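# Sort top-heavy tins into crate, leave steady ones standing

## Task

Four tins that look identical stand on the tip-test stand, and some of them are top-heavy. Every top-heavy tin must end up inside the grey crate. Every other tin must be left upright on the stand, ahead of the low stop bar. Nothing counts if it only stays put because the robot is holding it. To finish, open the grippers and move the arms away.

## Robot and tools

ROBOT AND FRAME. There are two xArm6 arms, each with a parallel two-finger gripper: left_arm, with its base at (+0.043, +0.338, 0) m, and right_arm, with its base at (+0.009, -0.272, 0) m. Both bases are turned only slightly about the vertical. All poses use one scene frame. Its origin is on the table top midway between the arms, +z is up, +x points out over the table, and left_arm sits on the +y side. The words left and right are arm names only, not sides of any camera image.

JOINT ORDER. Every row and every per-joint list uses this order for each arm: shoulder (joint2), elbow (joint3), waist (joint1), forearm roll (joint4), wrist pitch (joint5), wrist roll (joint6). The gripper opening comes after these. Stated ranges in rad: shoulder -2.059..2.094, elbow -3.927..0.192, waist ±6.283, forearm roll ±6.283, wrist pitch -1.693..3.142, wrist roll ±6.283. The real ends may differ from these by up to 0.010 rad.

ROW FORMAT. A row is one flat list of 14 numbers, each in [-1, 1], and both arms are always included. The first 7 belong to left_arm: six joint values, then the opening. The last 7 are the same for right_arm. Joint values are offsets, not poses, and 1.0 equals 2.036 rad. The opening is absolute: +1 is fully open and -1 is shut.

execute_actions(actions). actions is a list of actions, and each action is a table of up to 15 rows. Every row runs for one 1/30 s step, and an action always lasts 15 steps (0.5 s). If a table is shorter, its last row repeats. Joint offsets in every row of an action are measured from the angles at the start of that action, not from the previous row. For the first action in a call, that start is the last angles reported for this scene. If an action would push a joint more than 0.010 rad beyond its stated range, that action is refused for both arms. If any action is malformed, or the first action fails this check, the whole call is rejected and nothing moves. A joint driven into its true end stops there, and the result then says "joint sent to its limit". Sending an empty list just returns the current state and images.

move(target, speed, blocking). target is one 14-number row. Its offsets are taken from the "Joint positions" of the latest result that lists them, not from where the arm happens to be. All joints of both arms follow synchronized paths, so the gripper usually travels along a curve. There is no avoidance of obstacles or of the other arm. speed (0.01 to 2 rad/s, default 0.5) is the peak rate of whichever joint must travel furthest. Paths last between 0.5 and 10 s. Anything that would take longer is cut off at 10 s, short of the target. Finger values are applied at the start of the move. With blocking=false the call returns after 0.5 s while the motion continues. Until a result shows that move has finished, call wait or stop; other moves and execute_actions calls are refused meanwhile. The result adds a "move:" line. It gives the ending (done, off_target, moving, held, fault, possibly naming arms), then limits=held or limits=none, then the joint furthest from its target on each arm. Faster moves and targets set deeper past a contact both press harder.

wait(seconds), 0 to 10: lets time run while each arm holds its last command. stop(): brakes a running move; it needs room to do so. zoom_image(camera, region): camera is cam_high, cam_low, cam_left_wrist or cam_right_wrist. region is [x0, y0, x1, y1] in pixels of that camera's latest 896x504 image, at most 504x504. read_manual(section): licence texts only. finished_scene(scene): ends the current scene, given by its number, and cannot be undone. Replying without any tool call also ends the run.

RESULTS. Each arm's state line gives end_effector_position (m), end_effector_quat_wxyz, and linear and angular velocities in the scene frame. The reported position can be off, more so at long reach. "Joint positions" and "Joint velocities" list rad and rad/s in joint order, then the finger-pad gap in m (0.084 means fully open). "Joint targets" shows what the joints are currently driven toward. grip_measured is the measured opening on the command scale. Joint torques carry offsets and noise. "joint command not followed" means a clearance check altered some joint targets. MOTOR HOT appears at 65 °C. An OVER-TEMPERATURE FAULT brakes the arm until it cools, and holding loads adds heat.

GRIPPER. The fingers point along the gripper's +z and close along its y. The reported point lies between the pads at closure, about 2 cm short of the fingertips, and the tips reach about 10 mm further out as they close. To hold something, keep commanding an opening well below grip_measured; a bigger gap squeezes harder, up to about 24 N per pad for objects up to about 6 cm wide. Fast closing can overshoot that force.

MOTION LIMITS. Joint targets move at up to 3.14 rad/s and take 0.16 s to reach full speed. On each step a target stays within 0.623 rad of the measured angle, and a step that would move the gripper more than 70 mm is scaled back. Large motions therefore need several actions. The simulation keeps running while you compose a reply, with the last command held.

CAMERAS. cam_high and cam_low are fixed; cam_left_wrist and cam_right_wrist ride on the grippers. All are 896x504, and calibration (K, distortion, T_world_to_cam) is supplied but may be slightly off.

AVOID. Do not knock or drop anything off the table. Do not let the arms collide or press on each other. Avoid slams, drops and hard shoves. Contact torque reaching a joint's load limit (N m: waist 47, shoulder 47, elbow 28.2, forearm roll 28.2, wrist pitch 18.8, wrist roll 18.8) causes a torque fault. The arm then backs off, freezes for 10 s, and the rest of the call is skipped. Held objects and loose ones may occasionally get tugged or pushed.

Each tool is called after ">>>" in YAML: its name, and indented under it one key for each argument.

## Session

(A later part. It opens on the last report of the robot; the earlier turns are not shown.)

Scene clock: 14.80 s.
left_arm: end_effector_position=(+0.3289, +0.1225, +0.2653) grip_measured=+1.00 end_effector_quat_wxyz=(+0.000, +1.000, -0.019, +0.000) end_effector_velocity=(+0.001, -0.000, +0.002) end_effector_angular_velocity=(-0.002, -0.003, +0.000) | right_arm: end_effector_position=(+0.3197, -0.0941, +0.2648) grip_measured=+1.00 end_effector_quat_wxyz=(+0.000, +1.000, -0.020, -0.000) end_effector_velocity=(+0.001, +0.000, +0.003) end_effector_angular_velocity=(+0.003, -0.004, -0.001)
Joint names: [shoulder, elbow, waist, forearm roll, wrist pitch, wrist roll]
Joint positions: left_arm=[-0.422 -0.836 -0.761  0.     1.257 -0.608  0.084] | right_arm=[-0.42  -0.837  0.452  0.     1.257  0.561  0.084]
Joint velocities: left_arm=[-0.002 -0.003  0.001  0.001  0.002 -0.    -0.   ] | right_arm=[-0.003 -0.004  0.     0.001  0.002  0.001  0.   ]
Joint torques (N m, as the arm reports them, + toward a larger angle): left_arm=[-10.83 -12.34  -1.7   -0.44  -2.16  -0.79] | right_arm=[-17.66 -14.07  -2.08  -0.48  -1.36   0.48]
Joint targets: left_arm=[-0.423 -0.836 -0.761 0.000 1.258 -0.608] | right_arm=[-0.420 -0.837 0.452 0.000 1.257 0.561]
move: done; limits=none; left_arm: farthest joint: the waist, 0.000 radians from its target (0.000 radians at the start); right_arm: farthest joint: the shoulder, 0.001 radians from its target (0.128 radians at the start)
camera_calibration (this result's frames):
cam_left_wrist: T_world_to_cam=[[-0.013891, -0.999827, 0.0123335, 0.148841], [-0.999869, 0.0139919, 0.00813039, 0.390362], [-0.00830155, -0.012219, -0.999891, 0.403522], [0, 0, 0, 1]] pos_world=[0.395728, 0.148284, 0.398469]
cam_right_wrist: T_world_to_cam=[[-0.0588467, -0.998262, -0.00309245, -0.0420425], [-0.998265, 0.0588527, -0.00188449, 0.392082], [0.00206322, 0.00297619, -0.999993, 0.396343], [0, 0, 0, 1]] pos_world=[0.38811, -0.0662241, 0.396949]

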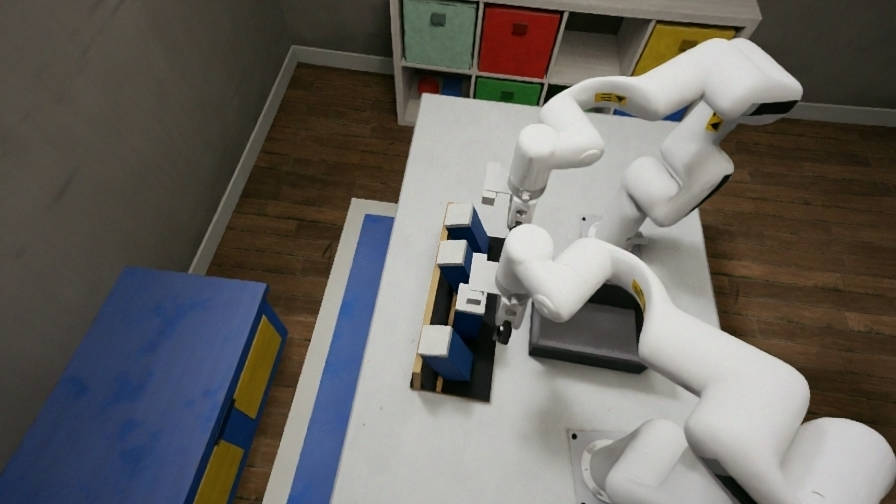

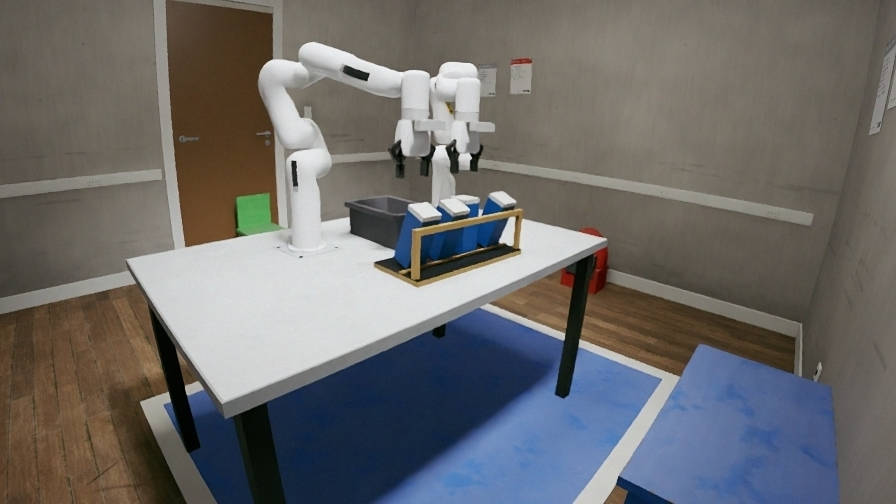

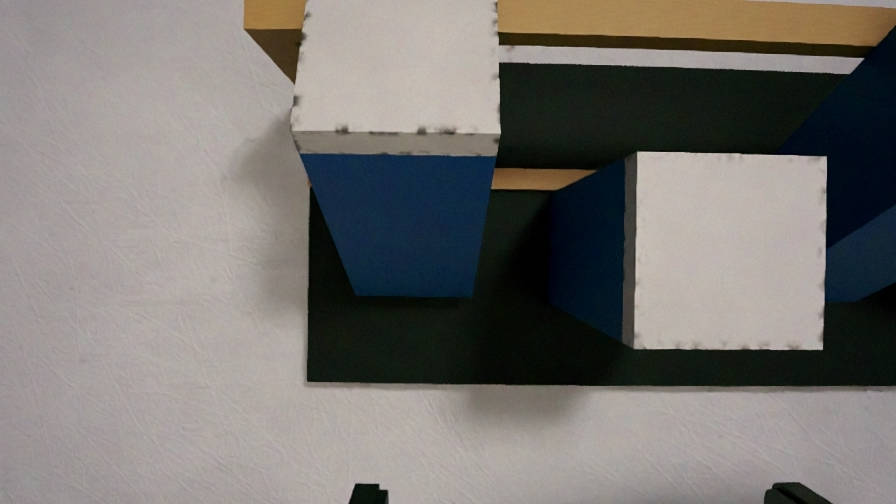

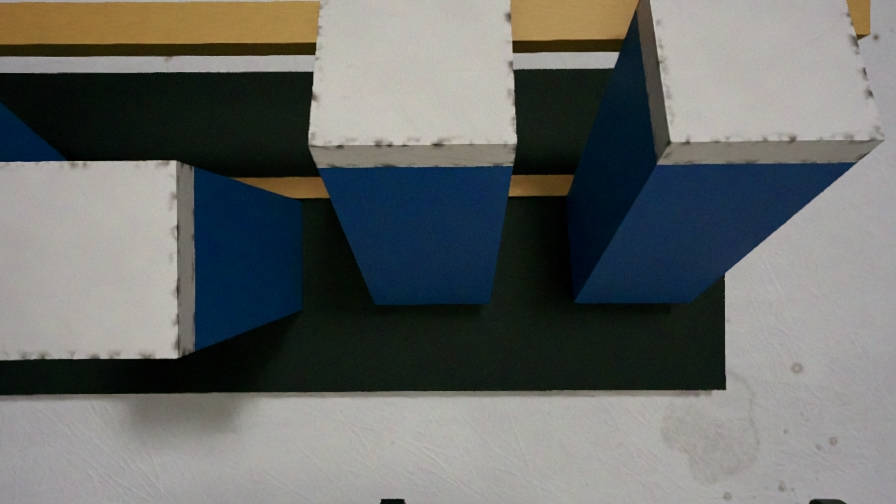

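>>> move:
  target: [0.1682,-0.1376,0.1226,0,-0.0301,0.1226,1,0.1645,-0.1346,-0.1404,0,-0.03,-0.1414,1]
  speed: 0.8

Scene clock: 17.67 s.
left_arm: end_effector_position=(+0.4612, +0.1626, +0.2501) grip_measured=+1.00 end_effector_quat_wxyz=(-0.000, +1.000, -0.019, -0.000) end_effector_velocity=(+0.001, +0.001, -0.000) end_effector_angular_velocity=(+0.000, -0.000, +0.001) | right_arm: end_effector_position=(+0.4484, -0.1670, +0.2502) grip_measured=+1.00 end_effector_quat_wxyz=(-0.000, +1.000, -0.019, -0.000) end_effector_velocity=(+0.001, -0.001, -0.001) end_effector_angular_velocity=(-0.001, +0.001, -0.001)
Joint names: [shoulder, elbow, waist, forearm roll, wrist pitch, wrist roll]
Joint positions: left_arm=[-0.08  -1.116 -0.512  0.     1.196 -0.359  0.084] | right_arm=[-0.085 -1.11   0.166  0.     1.196  0.273  0.084]
Joint velocities: left_arm=[ 0.003 -0.002  0.003  0.    -0.001  0.002 -0.   ] | right_arm=[ 0.004 -0.002 -0.003 -0.    -0.001 -0.001  0.   ]
Joint torques (N m, as the arm reports them, + toward a larger angle): left_arm=[-16.99 -12.22  -1.87  -0.55  -2.11  -0.8 ] | right_arm=[-26.7  -13.97  -2.16  -0.55  -1.39   0.47]
Joint targets: left_arm=[-0.080 -1.116 -0.512 0.000 1.196 -0.359] | right_arm=[-0.085 -1.111 0.166 0.000 1.196 0.273]
move: done; limits=none; left_arm: farthest joint: the waist, 0.001 radians from its target (0.250 radians at the start); right_arm: farthest joint: the elbow, 0.001 radians from its target (0.274 radians at the start)
camera_calibration (this result's frames):
cam_left_wrist: T_world_to_cam=[[-0.0141276, -0.999829, 0.0119339, 0.191205], [-0.99986, 0.0142333, 0.00881769, 0.522089], [-0.00898605, -0.0118077, -0.99989, 0.39015], [0, 0, 0, 1]] pos_world=[0.528223, 0.188349, 0.383221]
cam_right_wrist: T_world_to_cam=[[-0.056549, -0.998394, -0.00350252, -0.108231], [-0.998397, 0.0565573, -0.00231158, 0.524602], [0.00250596, 0.00336618, -0.999991, 0.38152], [0, 0, 0, 1]] pos_world=[0.516684, -0.139011, 0.38235]

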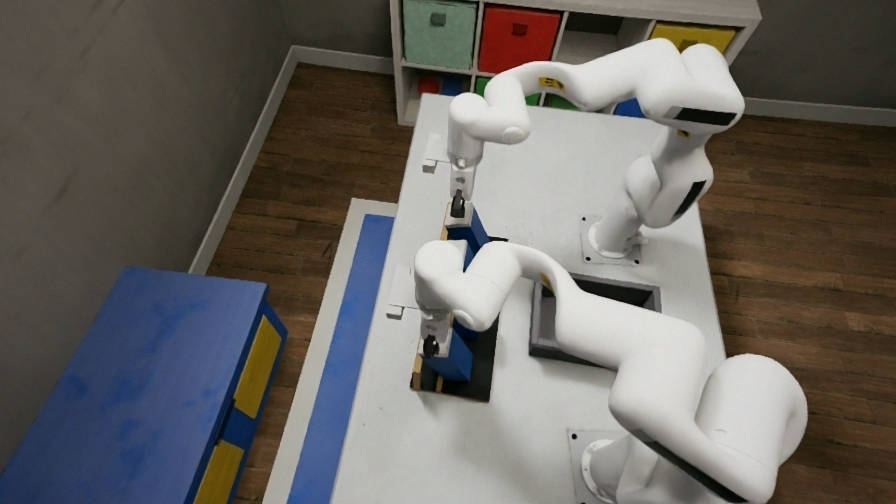

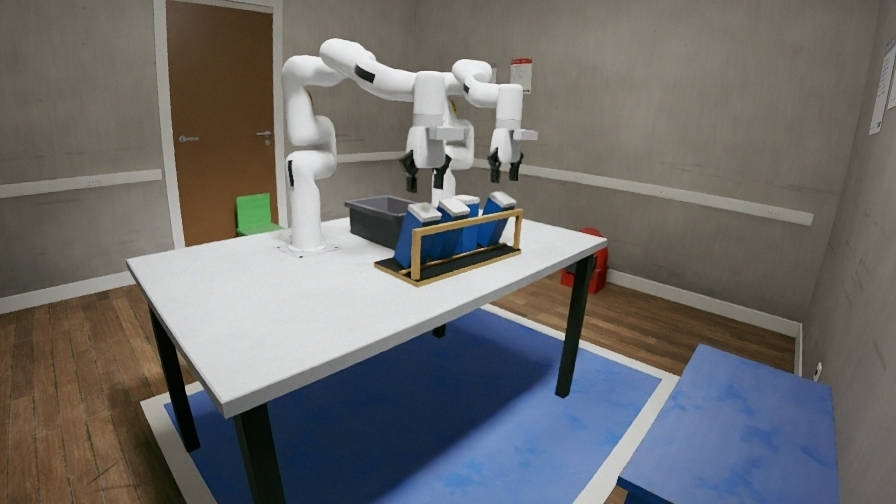

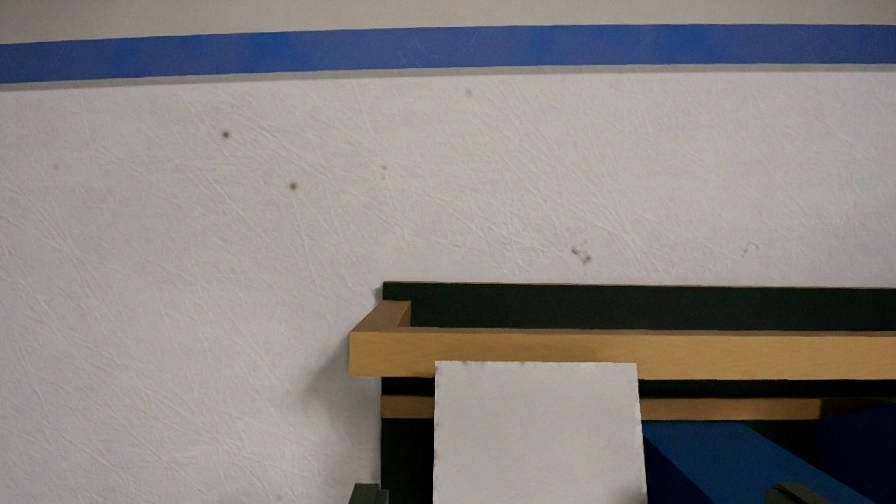

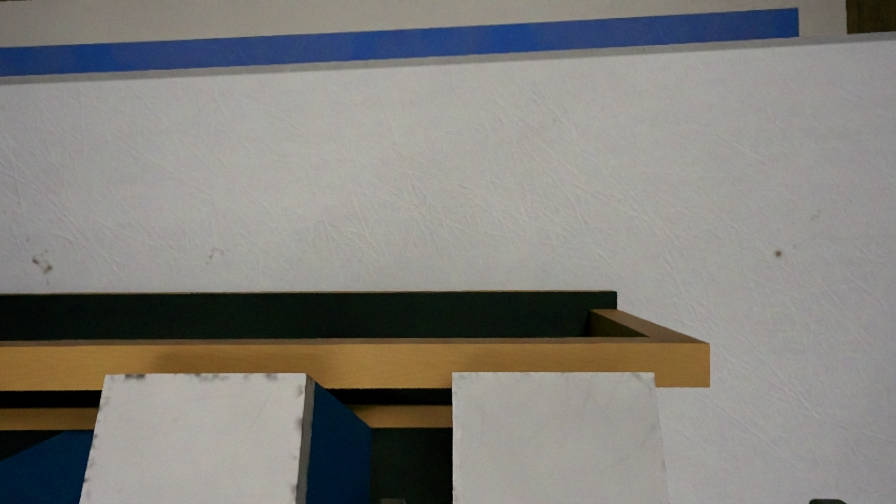

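>>> move:
  target: [0.0429,0.0832,0,0,-0.1261,0,1,0.0427,0.0828,0,0,-0.126,0,1]
  speed: 0.4

>>> execute_actions:
  actions:
    - [[0,0,0,0,0,0,-0.3,0,0,0,0,0,0,-0.3]]
    - [[0,0,0,0,0,0,-0.3,0,0,0,0,0,0,-0.3]]

>>> move:
  target: [-0.0465,-0.2055,0,0,0.252,0,-0.3,-0.0465,-0.2055,0,0,0.252,0,-0.3]
  speed: 0.6

Scene clock: 19.77 s.
left_arm: end_effector_position=(+0.4615, +0.1625, +0.1602) grip_measured=+1.00 end_effector_quat_wxyz=(+0.000, +1.000, -0.019, +0.000) end_effector_velocity=(-0.001, +0.000, -0.002) end_effector_angular_velocity=(+0.001, +0.003, -0.000) | right_arm: end_effector_position=(+0.4490, -0.1669, +0.1609) grip_measured=+1.00 end_effector_quat_wxyz=(-0.000, +1.000, -0.019, +0.000) end_effector_velocity=(-0.001, -0.000, -0.002) end_effector_angular_velocity=(-0.001, +0.002, +0.001)
Joint names: [shoulder, elbow, waist, forearm roll, wrist pitch, wrist roll]
Joint positions: left_arm=[ 0.007 -0.947 -0.512  0.     0.94  -0.359  0.084] | right_arm=[ 0.001 -0.942  0.166  0.     0.94   0.273  0.084]
Joint velocities: left_arm=[ 0.002  0.003 -0.    -0.    -0.002  0.     0.   ] | right_arm=[ 0.001  0.004  0.    -0.001 -0.003 -0.001 -0.   ]
Joint torques (N m, as the arm reports them, + toward a larger angle): left_arm=[-17.9  -11.55  -1.54  -0.54  -2.1   -0.78] | right_arm=[-27.87 -13.33  -2.14  -0.49  -1.3    0.4 ]
Joint targets: left_arm=[0.007 -0.946 -0.512 0.000 0.940 -0.359] | right_arm=[0.001 -0.942 0.166 0.000 0.940 0.273]
move: done; limits=none; left_arm: farthest joint: the shoulder, 0.001 radians from its target (0.087 radians at the start); right_arm: farthest joint: the shoulder, 0.001 radians from its target (0.087 radians at the start)
camera_calibration (this result's frames):
cam_left_wrist: T_world_to_cam=[[-0.0141492, -0.999826, 0.01212, 0.19217], [-0.999863, 0.0142514, 0.00838827, 0.523156], [-0.00855954, -0.0119997, -0.999891, 0.300123], [0, 0, 0, 1]] pos_world=[0.528373, 0.188282, 0.293373]
cam_right_wrist: T_world_to_cam=[[-0.0566503, -0.998387, -0.00386436, -0.108308], [-0.998386, 0.0566647, -0.00373002, 0.525154], [0.00394297, 0.00364682, -0.999986, 0.29166], [0, 0, 0, 1]] pos_world=[0.517021, -0.138954, 0.293196]

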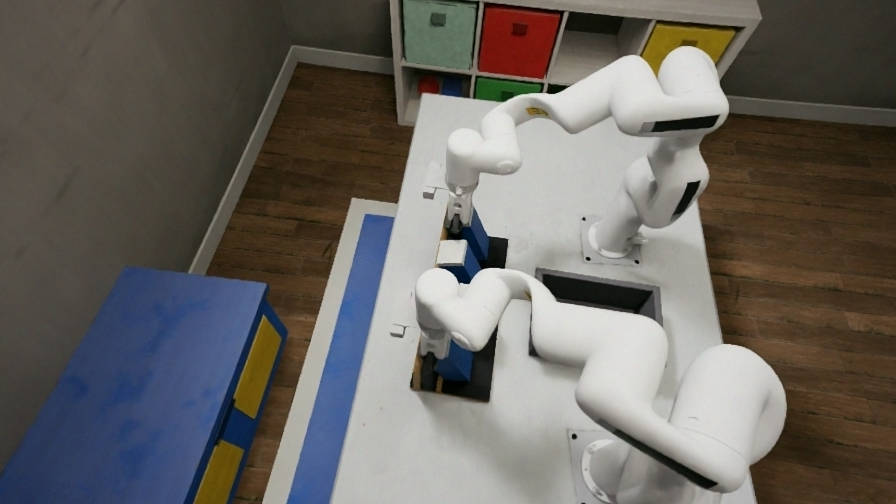

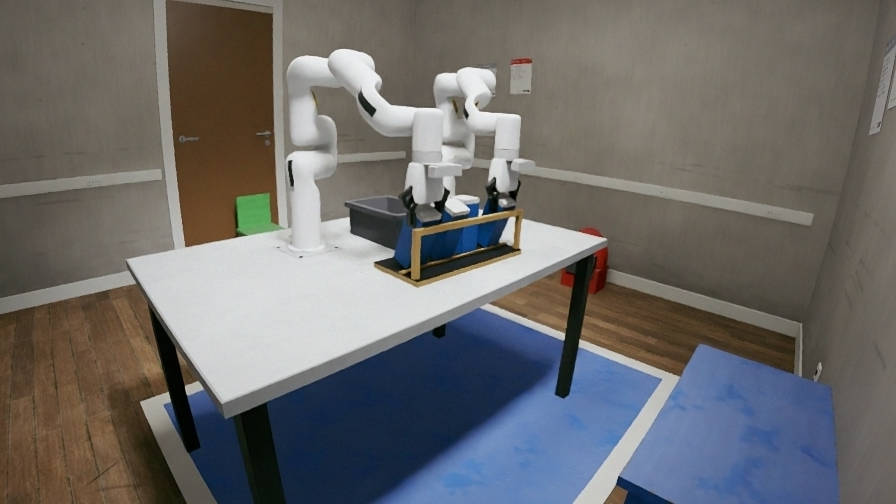

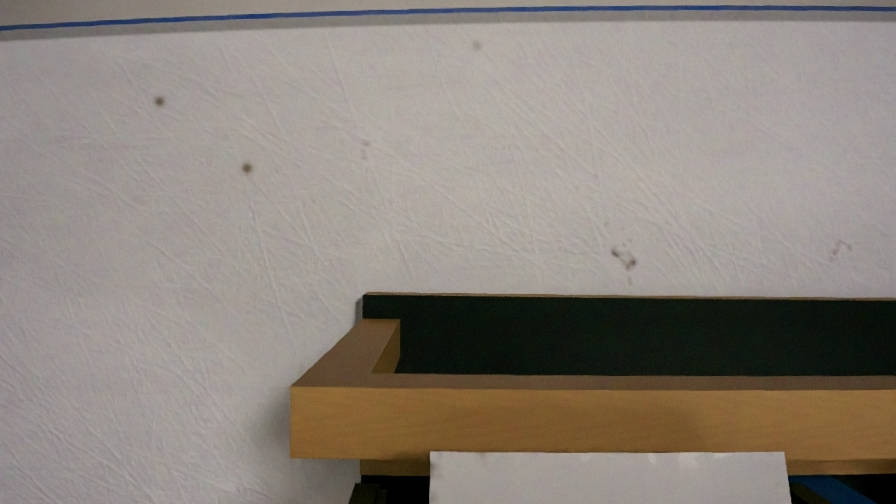

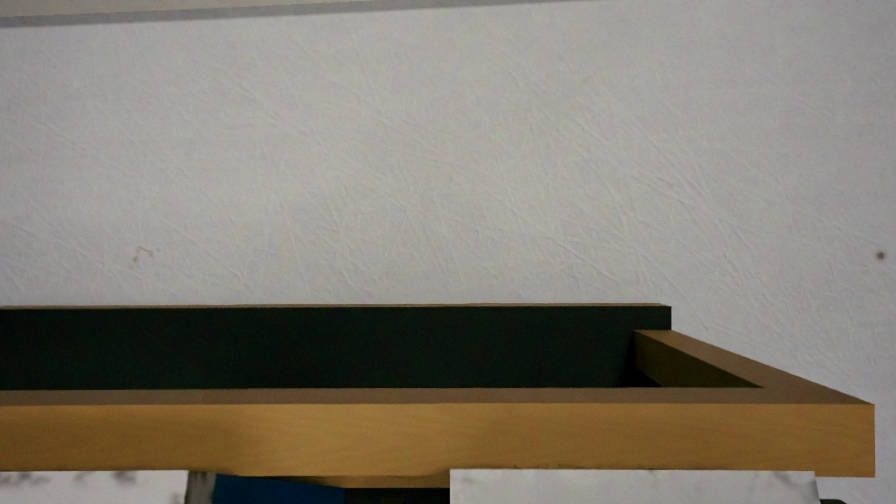

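Scene clock: 20.77 s.
left_arm: end_effector_position=(+0.4615, +0.1625, +0.1603) grip_measured=+0.47 end_effector_quat_wxyz=(+0.000, +1.000, -0.019, +0.000) end_effector_velocity=(-0.000, -0.000, +0.000) end_effector_angular_velocity=(-0.000, -0.000, -0.001) | right_arm: end_effector_position=(+0.4490, -0.1668, +0.1610) grip_measured=+0.48 end_effector_quat_wxyz=(-0.000, +1.000, -0.019, +0.001) end_effector_velocity=(-0.000, -0.000, -0.000) end_effector_angular_velocity=(+0.000, +0.001, -0.001)
Joint names: [shoulder, elbow, waist, forearm roll, wrist pitch, wrist roll]
Joint positions: left_arm=[ 0.007 -0.947 -0.512  0.     0.94  -0.359  0.064] | right_arm=[ 0.001 -0.942  0.166  0.001  0.94   0.273  0.064]
Joint velocities: left_arm=[-0.001  0.001 -0.001 -0.    -0.     0.    -0.   ] | right_arm=[ 0.     0.    -0.     0.     0.001  0.001 -0.   ]
Joint torques (N m, as the arm reports them, + toward a larger angle): left_arm=[-17.81 -11.65  -1.73  -0.41  -2.15  -0.88] | right_arm=[-27.29 -13.03  -2.31  -0.6   -1.34   0.44]
Joint targets: left_arm=[0.007 -0.947 -0.512 0.000 0.940 -0.359] | right_arm=[0.001 -0.942 0.166 0.001 0.940 0.273]
camera_calibration (this result's frames):
cam_left_wrist: T_world_to_cam=[[-0.0141555, -0.999826, 0.0121816, 0.192133], [-0.999864, 0.0142577, 0.00834379, 0.523169], [-0.00851601, -0.0120619, -0.999891, 0.300134], [0, 0, 0, 1]] pos_world=[0.528373, 0.18826, 0.293395]
cam_right_wrist: T_world_to_cam=[[-0.0566279, -0.998387, -0.0039694, -0.108254], [-0.998386, 0.0566437, -0.00400604, 0.525262], [0.00422442, 0.00373614, -0.999984, 0.291664], [0, 0, 0, 1]] pos_world=[0.517052, -0.138922, 0.293334]

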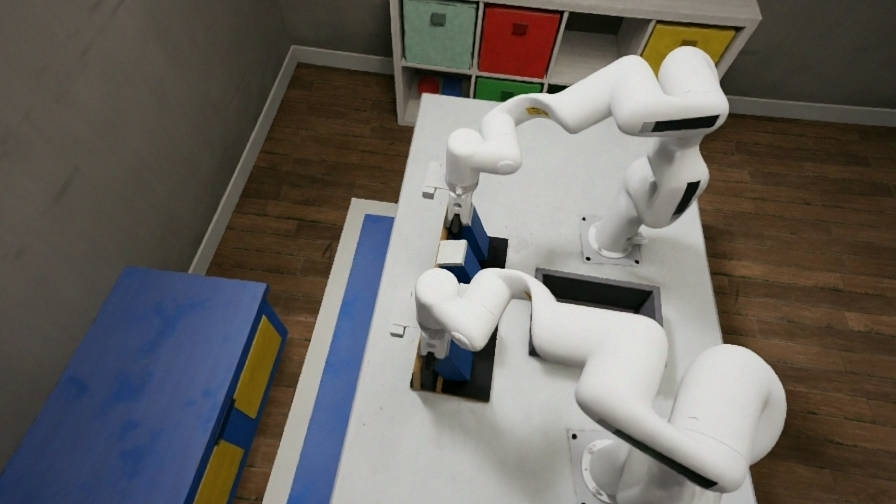

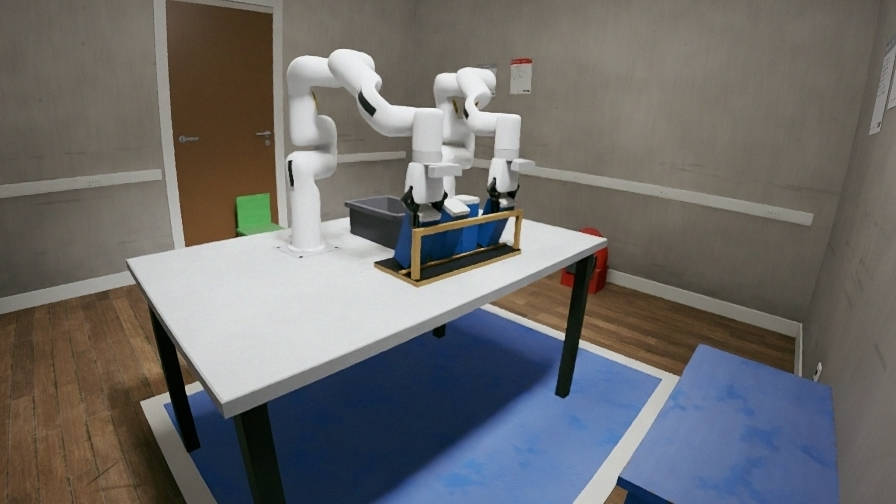

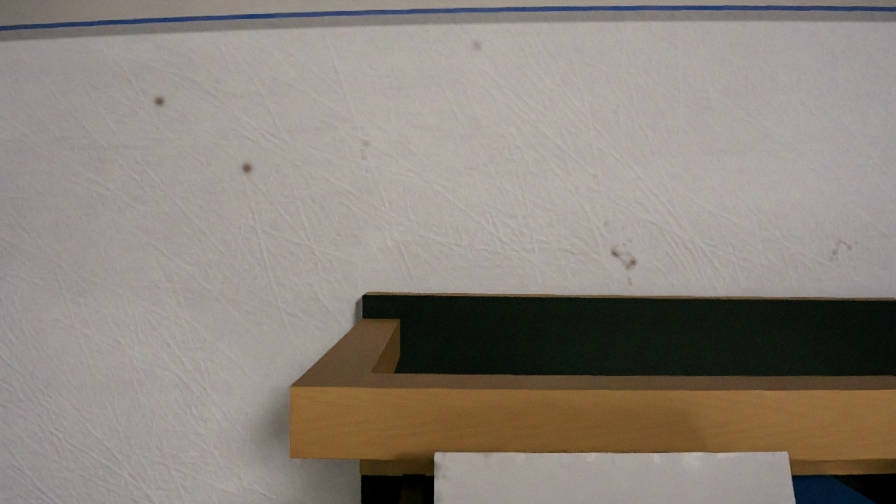

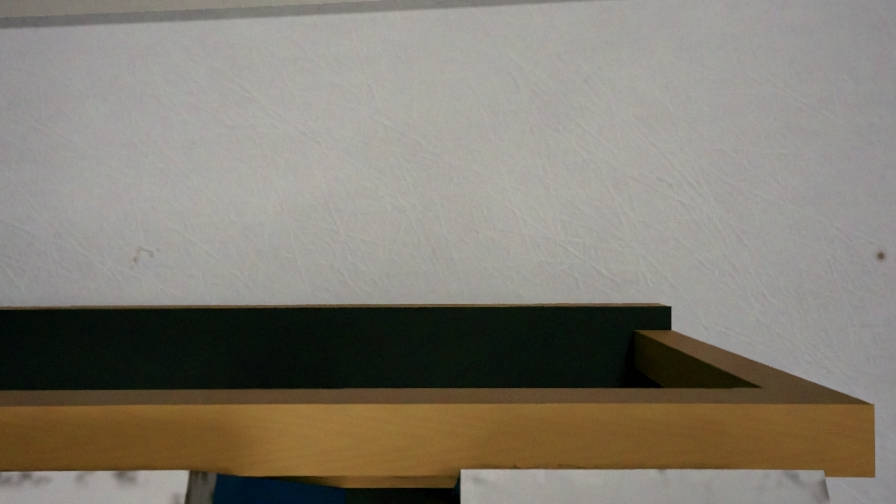

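Scene clock: 22.33 s.
left_arm: end_effector_position=(+0.4613, +0.1626, +0.3401) grip_measured=+0.47 end_effector_quat_wxyz=(-0.000, +1.000, -0.019, -0.000) end_effector_velocity=(-0.000, +0.000, +0.001) end_effector_angular_velocity=(+0.001, -0.000, -0.000) | right_arm: end_effector_position=(+0.4486, -0.1669, +0.3408) grip_measured=+0.48 end_effector_quat_wxyz=(-0.000, +1.000, -0.019, +0.000) end_effector_velocity=(+0.000, -0.000, +0.001) end_effector_angular_velocity=(-0.000, -0.001, +0.001)
Joint names: [shoulder, elbow, waist, forearm roll, wrist pitch, wrist roll]
Joint positions: left_arm=[-0.088 -1.365 -0.512  0.     1.453 -0.359  0.064] | right_arm=[-0.093 -1.36   0.166  0.001  1.453  0.273  0.064]
Joint velocities: left_arm=[-0.001 -0.001 -0.     0.001  0.001 -0.     0.   ] | right_arm=[-0.    -0.002 -0.001 -0.     0.001 -0.002 -0.   ]
Joint torques (N m, as the arm reports them, + toward a larger angle): left_arm=[-17.96 -13.14  -1.53  -0.61  -2.28  -0.88] | right_arm=[-28.05 -14.88  -2.17  -0.52  -1.48   0.39]
Joint targets: left_arm=[-0.088 -1.365 -0.512 0.000 1.453 -0.359] | right_arm=[-0.094 -1.361 0.166 0.001 1.453 0.273]
move: done; limits=none; left_arm: farthest joint: the elbow, 0.001 radians from its target (0.419 radians at the start); right_arm: farthest joint: the waist, 0.000 radians from its target (0.000 radians at the start)
camera_calibration (this result's frames):
cam_left_wrist: T_world_to_cam=[[-0.014135, -0.999828, 0.0120047, 0.190069], [-0.99986, 0.0142406, 0.00876059, 0.521349], [-0.00893004, -0.0118792, -0.99989, 0.480116], [0, 0, 0, 1]] pos_world=[0.52825, 0.188315, 0.473214]
cam_right_wrist: T_world_to_cam=[[-0.0563905, -0.998401, -0.003936, -0.107745], [-0.998402, 0.0564046, -0.00355994, 0.525369], [0.00377626, 0.00372896, -0.999986, 0.471596], [0, 0, 0, 1]] pos_world=[0.516673, -0.138964, 0.473036]

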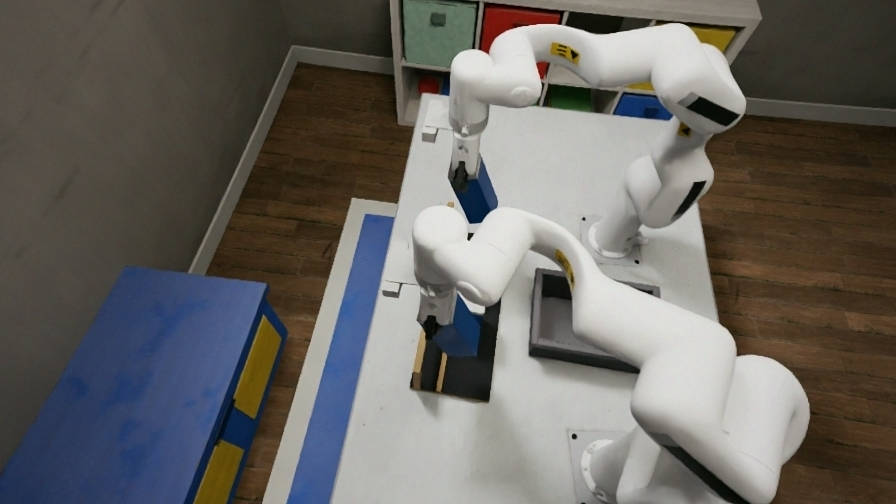

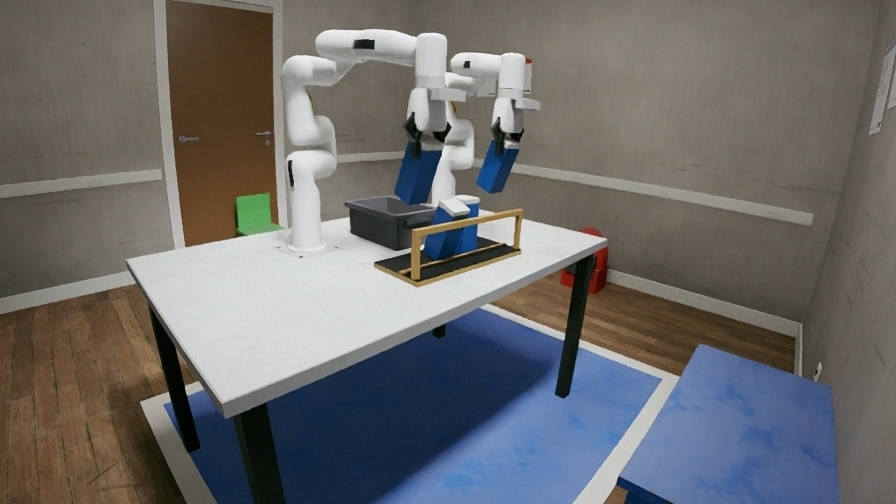

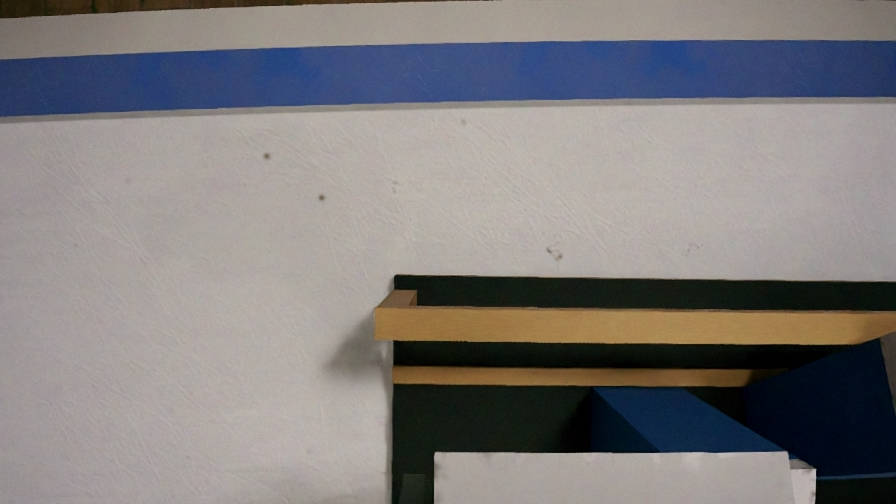

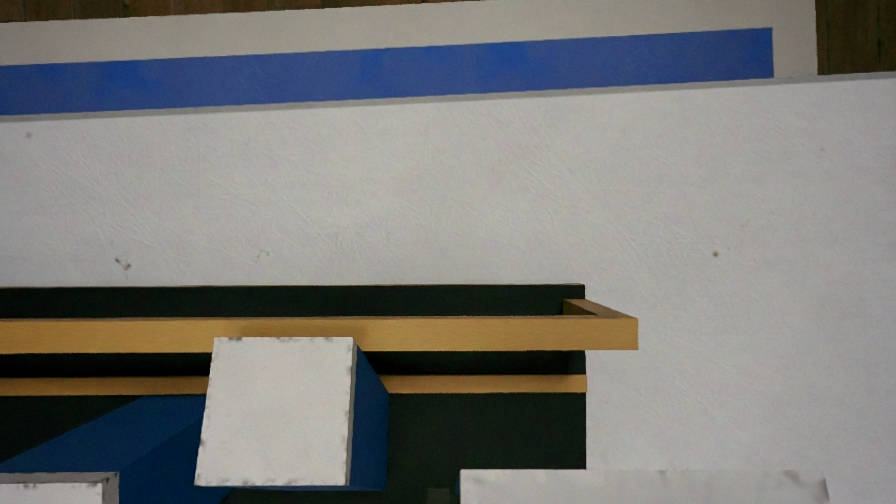

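>>> move:
  target: [0,0,0,0,0,0,-0.3,-0.411,0.3801,0.6398,0,-0.1754,-0.1341,-0.3]
  speed: 0.9

Scene clock: 29.03 s.
left_arm: end_effector_position=(+0.4613, +0.1626, +0.3401) grip_measured=+0.47 end_effector_quat_wxyz=(-0.000, +1.000, -0.019, -0.000) end_effector_velocity=(+0.000, +0.000, -0.000) end_effector_angular_velocity=(+0.000, -0.000, +0.001) | right_arm: end_effector_position=(+0.0197, +0.0497, +0.3403) grip_measured=+0.48 end_effector_quat_wxyz=(-0.145, +0.703, +0.680, +0.150) end_effector_velocity=(-0.001, -0.000, +0.000) end_effector_angular_velocity=(+0.001, +0.001, +0.002)
Joint names: [shoulder, elbow, waist, forearm roll, wrist pitch, wrist roll]
Joint positions: left_arm=[-0.088 -1.365 -0.512  0.     1.453 -0.359  0.064] | right_arm=[-0.93  -0.587  1.468  0.     1.096  0.     0.064]
Joint velocities: left_arm=[ 0.     0.     0.     0.    -0.001 -0.001  0.   ] | right_arm=[-0.002  0.001  0.003  0.001 -0.     0.    -0.   ]
Joint torques (N m, as the arm reports them, + toward a larger angle): left_arm=[-17.89 -13.28  -1.8   -0.54  -2.4   -0.89] | right_arm=[ -7.12 -15.68  -2.18  -0.59  -2.31   0.4 ]
Joint targets: left_arm=[-0.088 -1.365 -0.512 0.000 1.453 -0.359] | right_arm=[-0.930 -0.587 1.469 0.001 1.096 0.000]
move: done; limits=none; left_arm: farthest joint: the waist, 0.000 radians from its target (0.000 radians at the start); right_arm: farthest joint: the forearm roll, 0.001 radians from its target (0.000 radians at the start)
camera_calibration (this result's frames):
cam_left_wrist: T_world_to_cam=[[-0.014135, -0.999828, 0.0120048, 0.190069], [-0.99986, 0.0142407, 0.00876004, 0.521349], [-0.00892949, -0.0118793, -0.99989, 0.480116], [0, 0, 0, 1]] pos_world=[0.52825, 0.188315, 0.473214]
cam_right_wrist: T_world_to_cam=[[0.99872, -0.0493758, -0.0109986, 0.0187892], [-0.049531, -0.910326, -0.410918, 0.252909], [0.0102771, 0.410937, -0.911606, 0.421475], [0, 0, 0, 1]] pos_world=[-0.0105699, 0.0579577, 0.488351]

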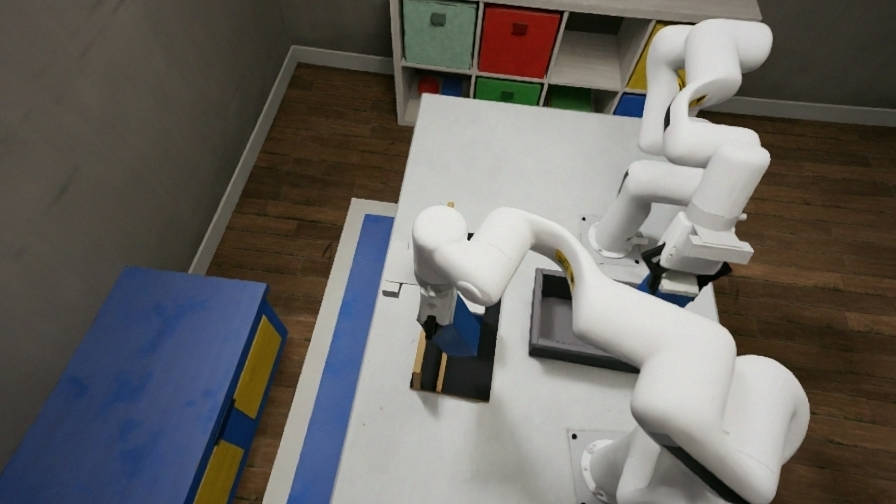

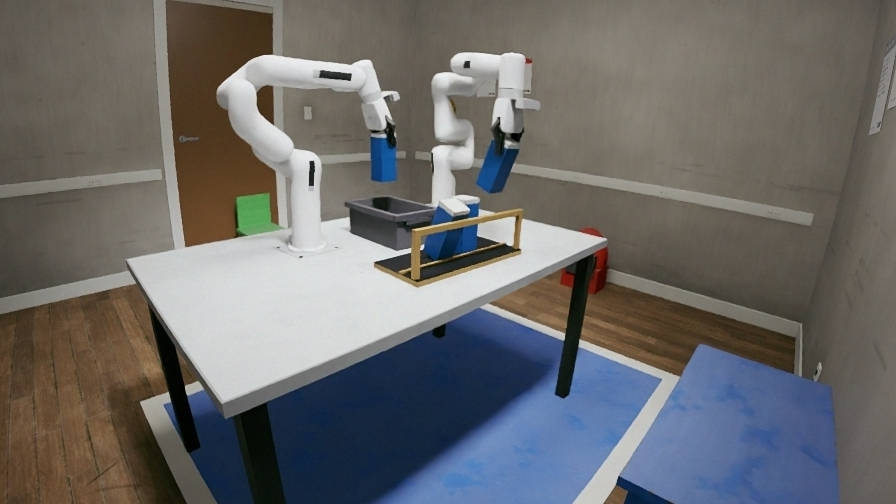

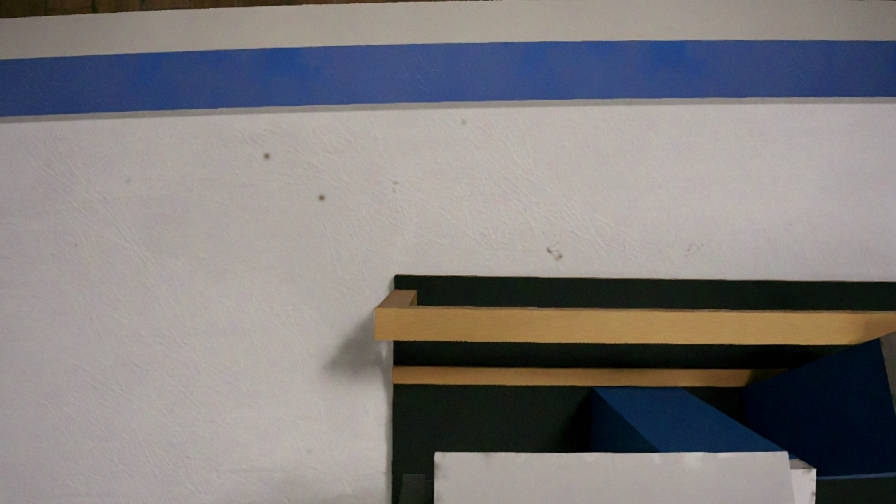

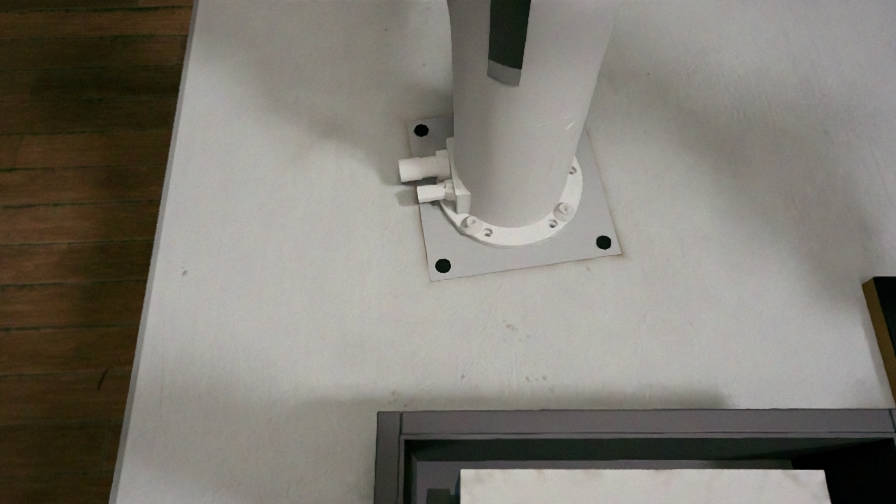

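>>> move:
  target: [-0.4201,0.3854,-0.3579,0,-0.1716,0.1763,-0.3,0.0622,0.2361,0,0,-0.2983,0,-0.3]
  speed: 0.6

Scene clock: 31.47 s.
left_arm: end_effector_position=(+0.1804, +0.0504, +0.3398) grip_measured=+0.47 end_effector_quat_wxyz=(+0.111, +0.827, -0.522, +0.176) end_effector_velocity=(-0.001, -0.000, +0.000) end_effector_angular_velocity=(-0.002, -0.002, -0.004) | right_arm: end_effector_position=(+0.0197, +0.0499, +0.1554) grip_measured=+0.48 end_effector_quat_wxyz=(-0.145, +0.703, +0.680, +0.150) end_effector_velocity=(-0.000, -0.001, -0.001) end_effector_angular_velocity=(-0.002, +0.000, -0.000)
Joint names: [shoulder, elbow, waist, forearm roll, wrist pitch, wrist roll]
Joint positions: left_arm=[-0.943 -0.58  -1.24   0.     1.103 -0.     0.064] | right_arm=[-0.803 -0.106  1.468  0.     0.489  0.     0.064]
Joint velocities: left_arm=[-0.003  0.002 -0.003  0.    -0.001  0.001 -0.   ] | right_arm=[-0.     0.003  0.    -0.    -0.     0.001 -0.   ]
Joint torques (N m, as the arm reports them, + toward a larger angle): left_arm=[ -3.36 -13.69  -1.8   -0.49  -3.7   -0.85] | right_arm=[ -8.77 -14.97  -2.17  -0.5   -2.17   0.43]
Joint targets: left_arm=[-0.943 -0.580 -1.241 0.000 1.103 -0.000] | right_arm=[-0.803 -0.106 1.468 0.000 0.489 0.000]
move: done; limits=none; left_arm: farthest joint: the shoulder, 0.001 radians from its target (0.855 radians at the start); right_arm: farthest joint: the waist, 0.000 radians from its target (0.001 radians at the start)
camera_calibration (this result's frames):
cam_left_wrist: T_world_to_cam=[[-0.894705, -0.446155, 0.0211771, 0.201778], [-0.416675, 0.81663, -0.399372, 0.235137], [0.160888, -0.366144, -0.916544, 0.434855], [0, 0, 0, 1]] pos_world=[0.208544, 0.0572241, 0.488198]
cam_right_wrist: T_world_to_cam=[[0.998708, -0.0496399, -0.0109017, 0.0166912], [-0.0497286, -0.910185, -0.411205, 0.177197], [0.0104897, 0.411216, -0.911478, 0.252846], [0, 0, 0, 1]] pos_world=[-0.0105101, 0.0581364, 0.303509]

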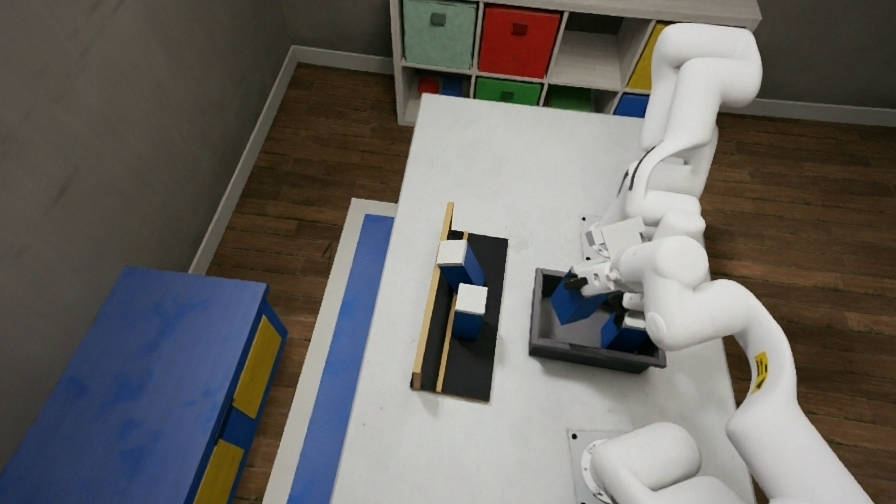

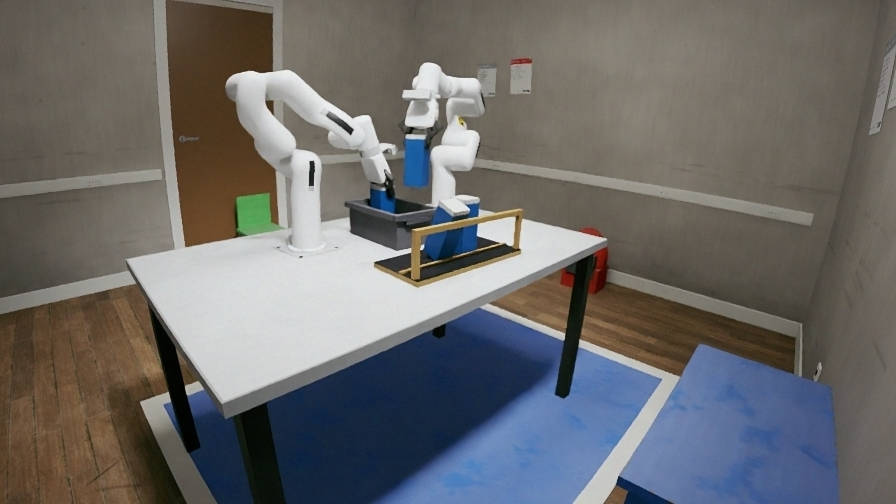

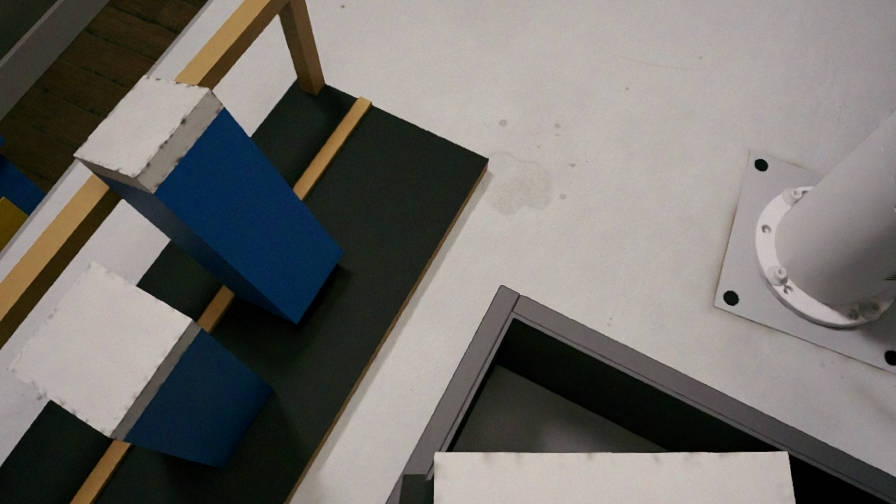

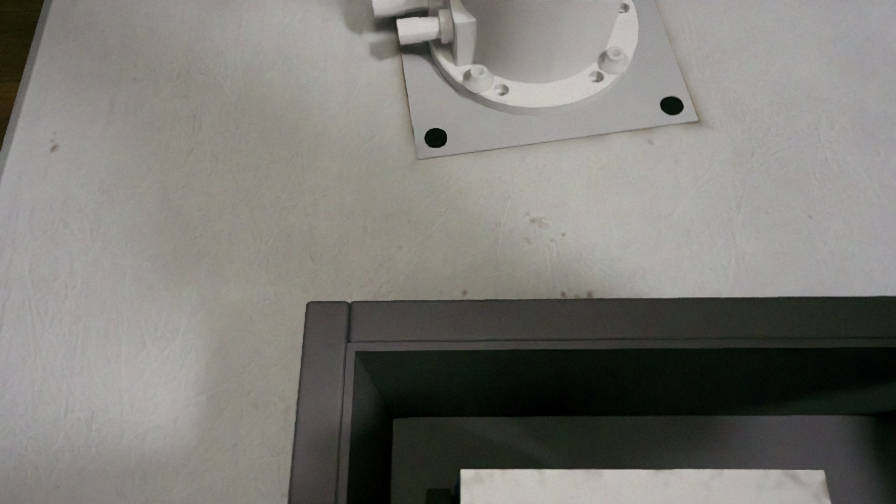

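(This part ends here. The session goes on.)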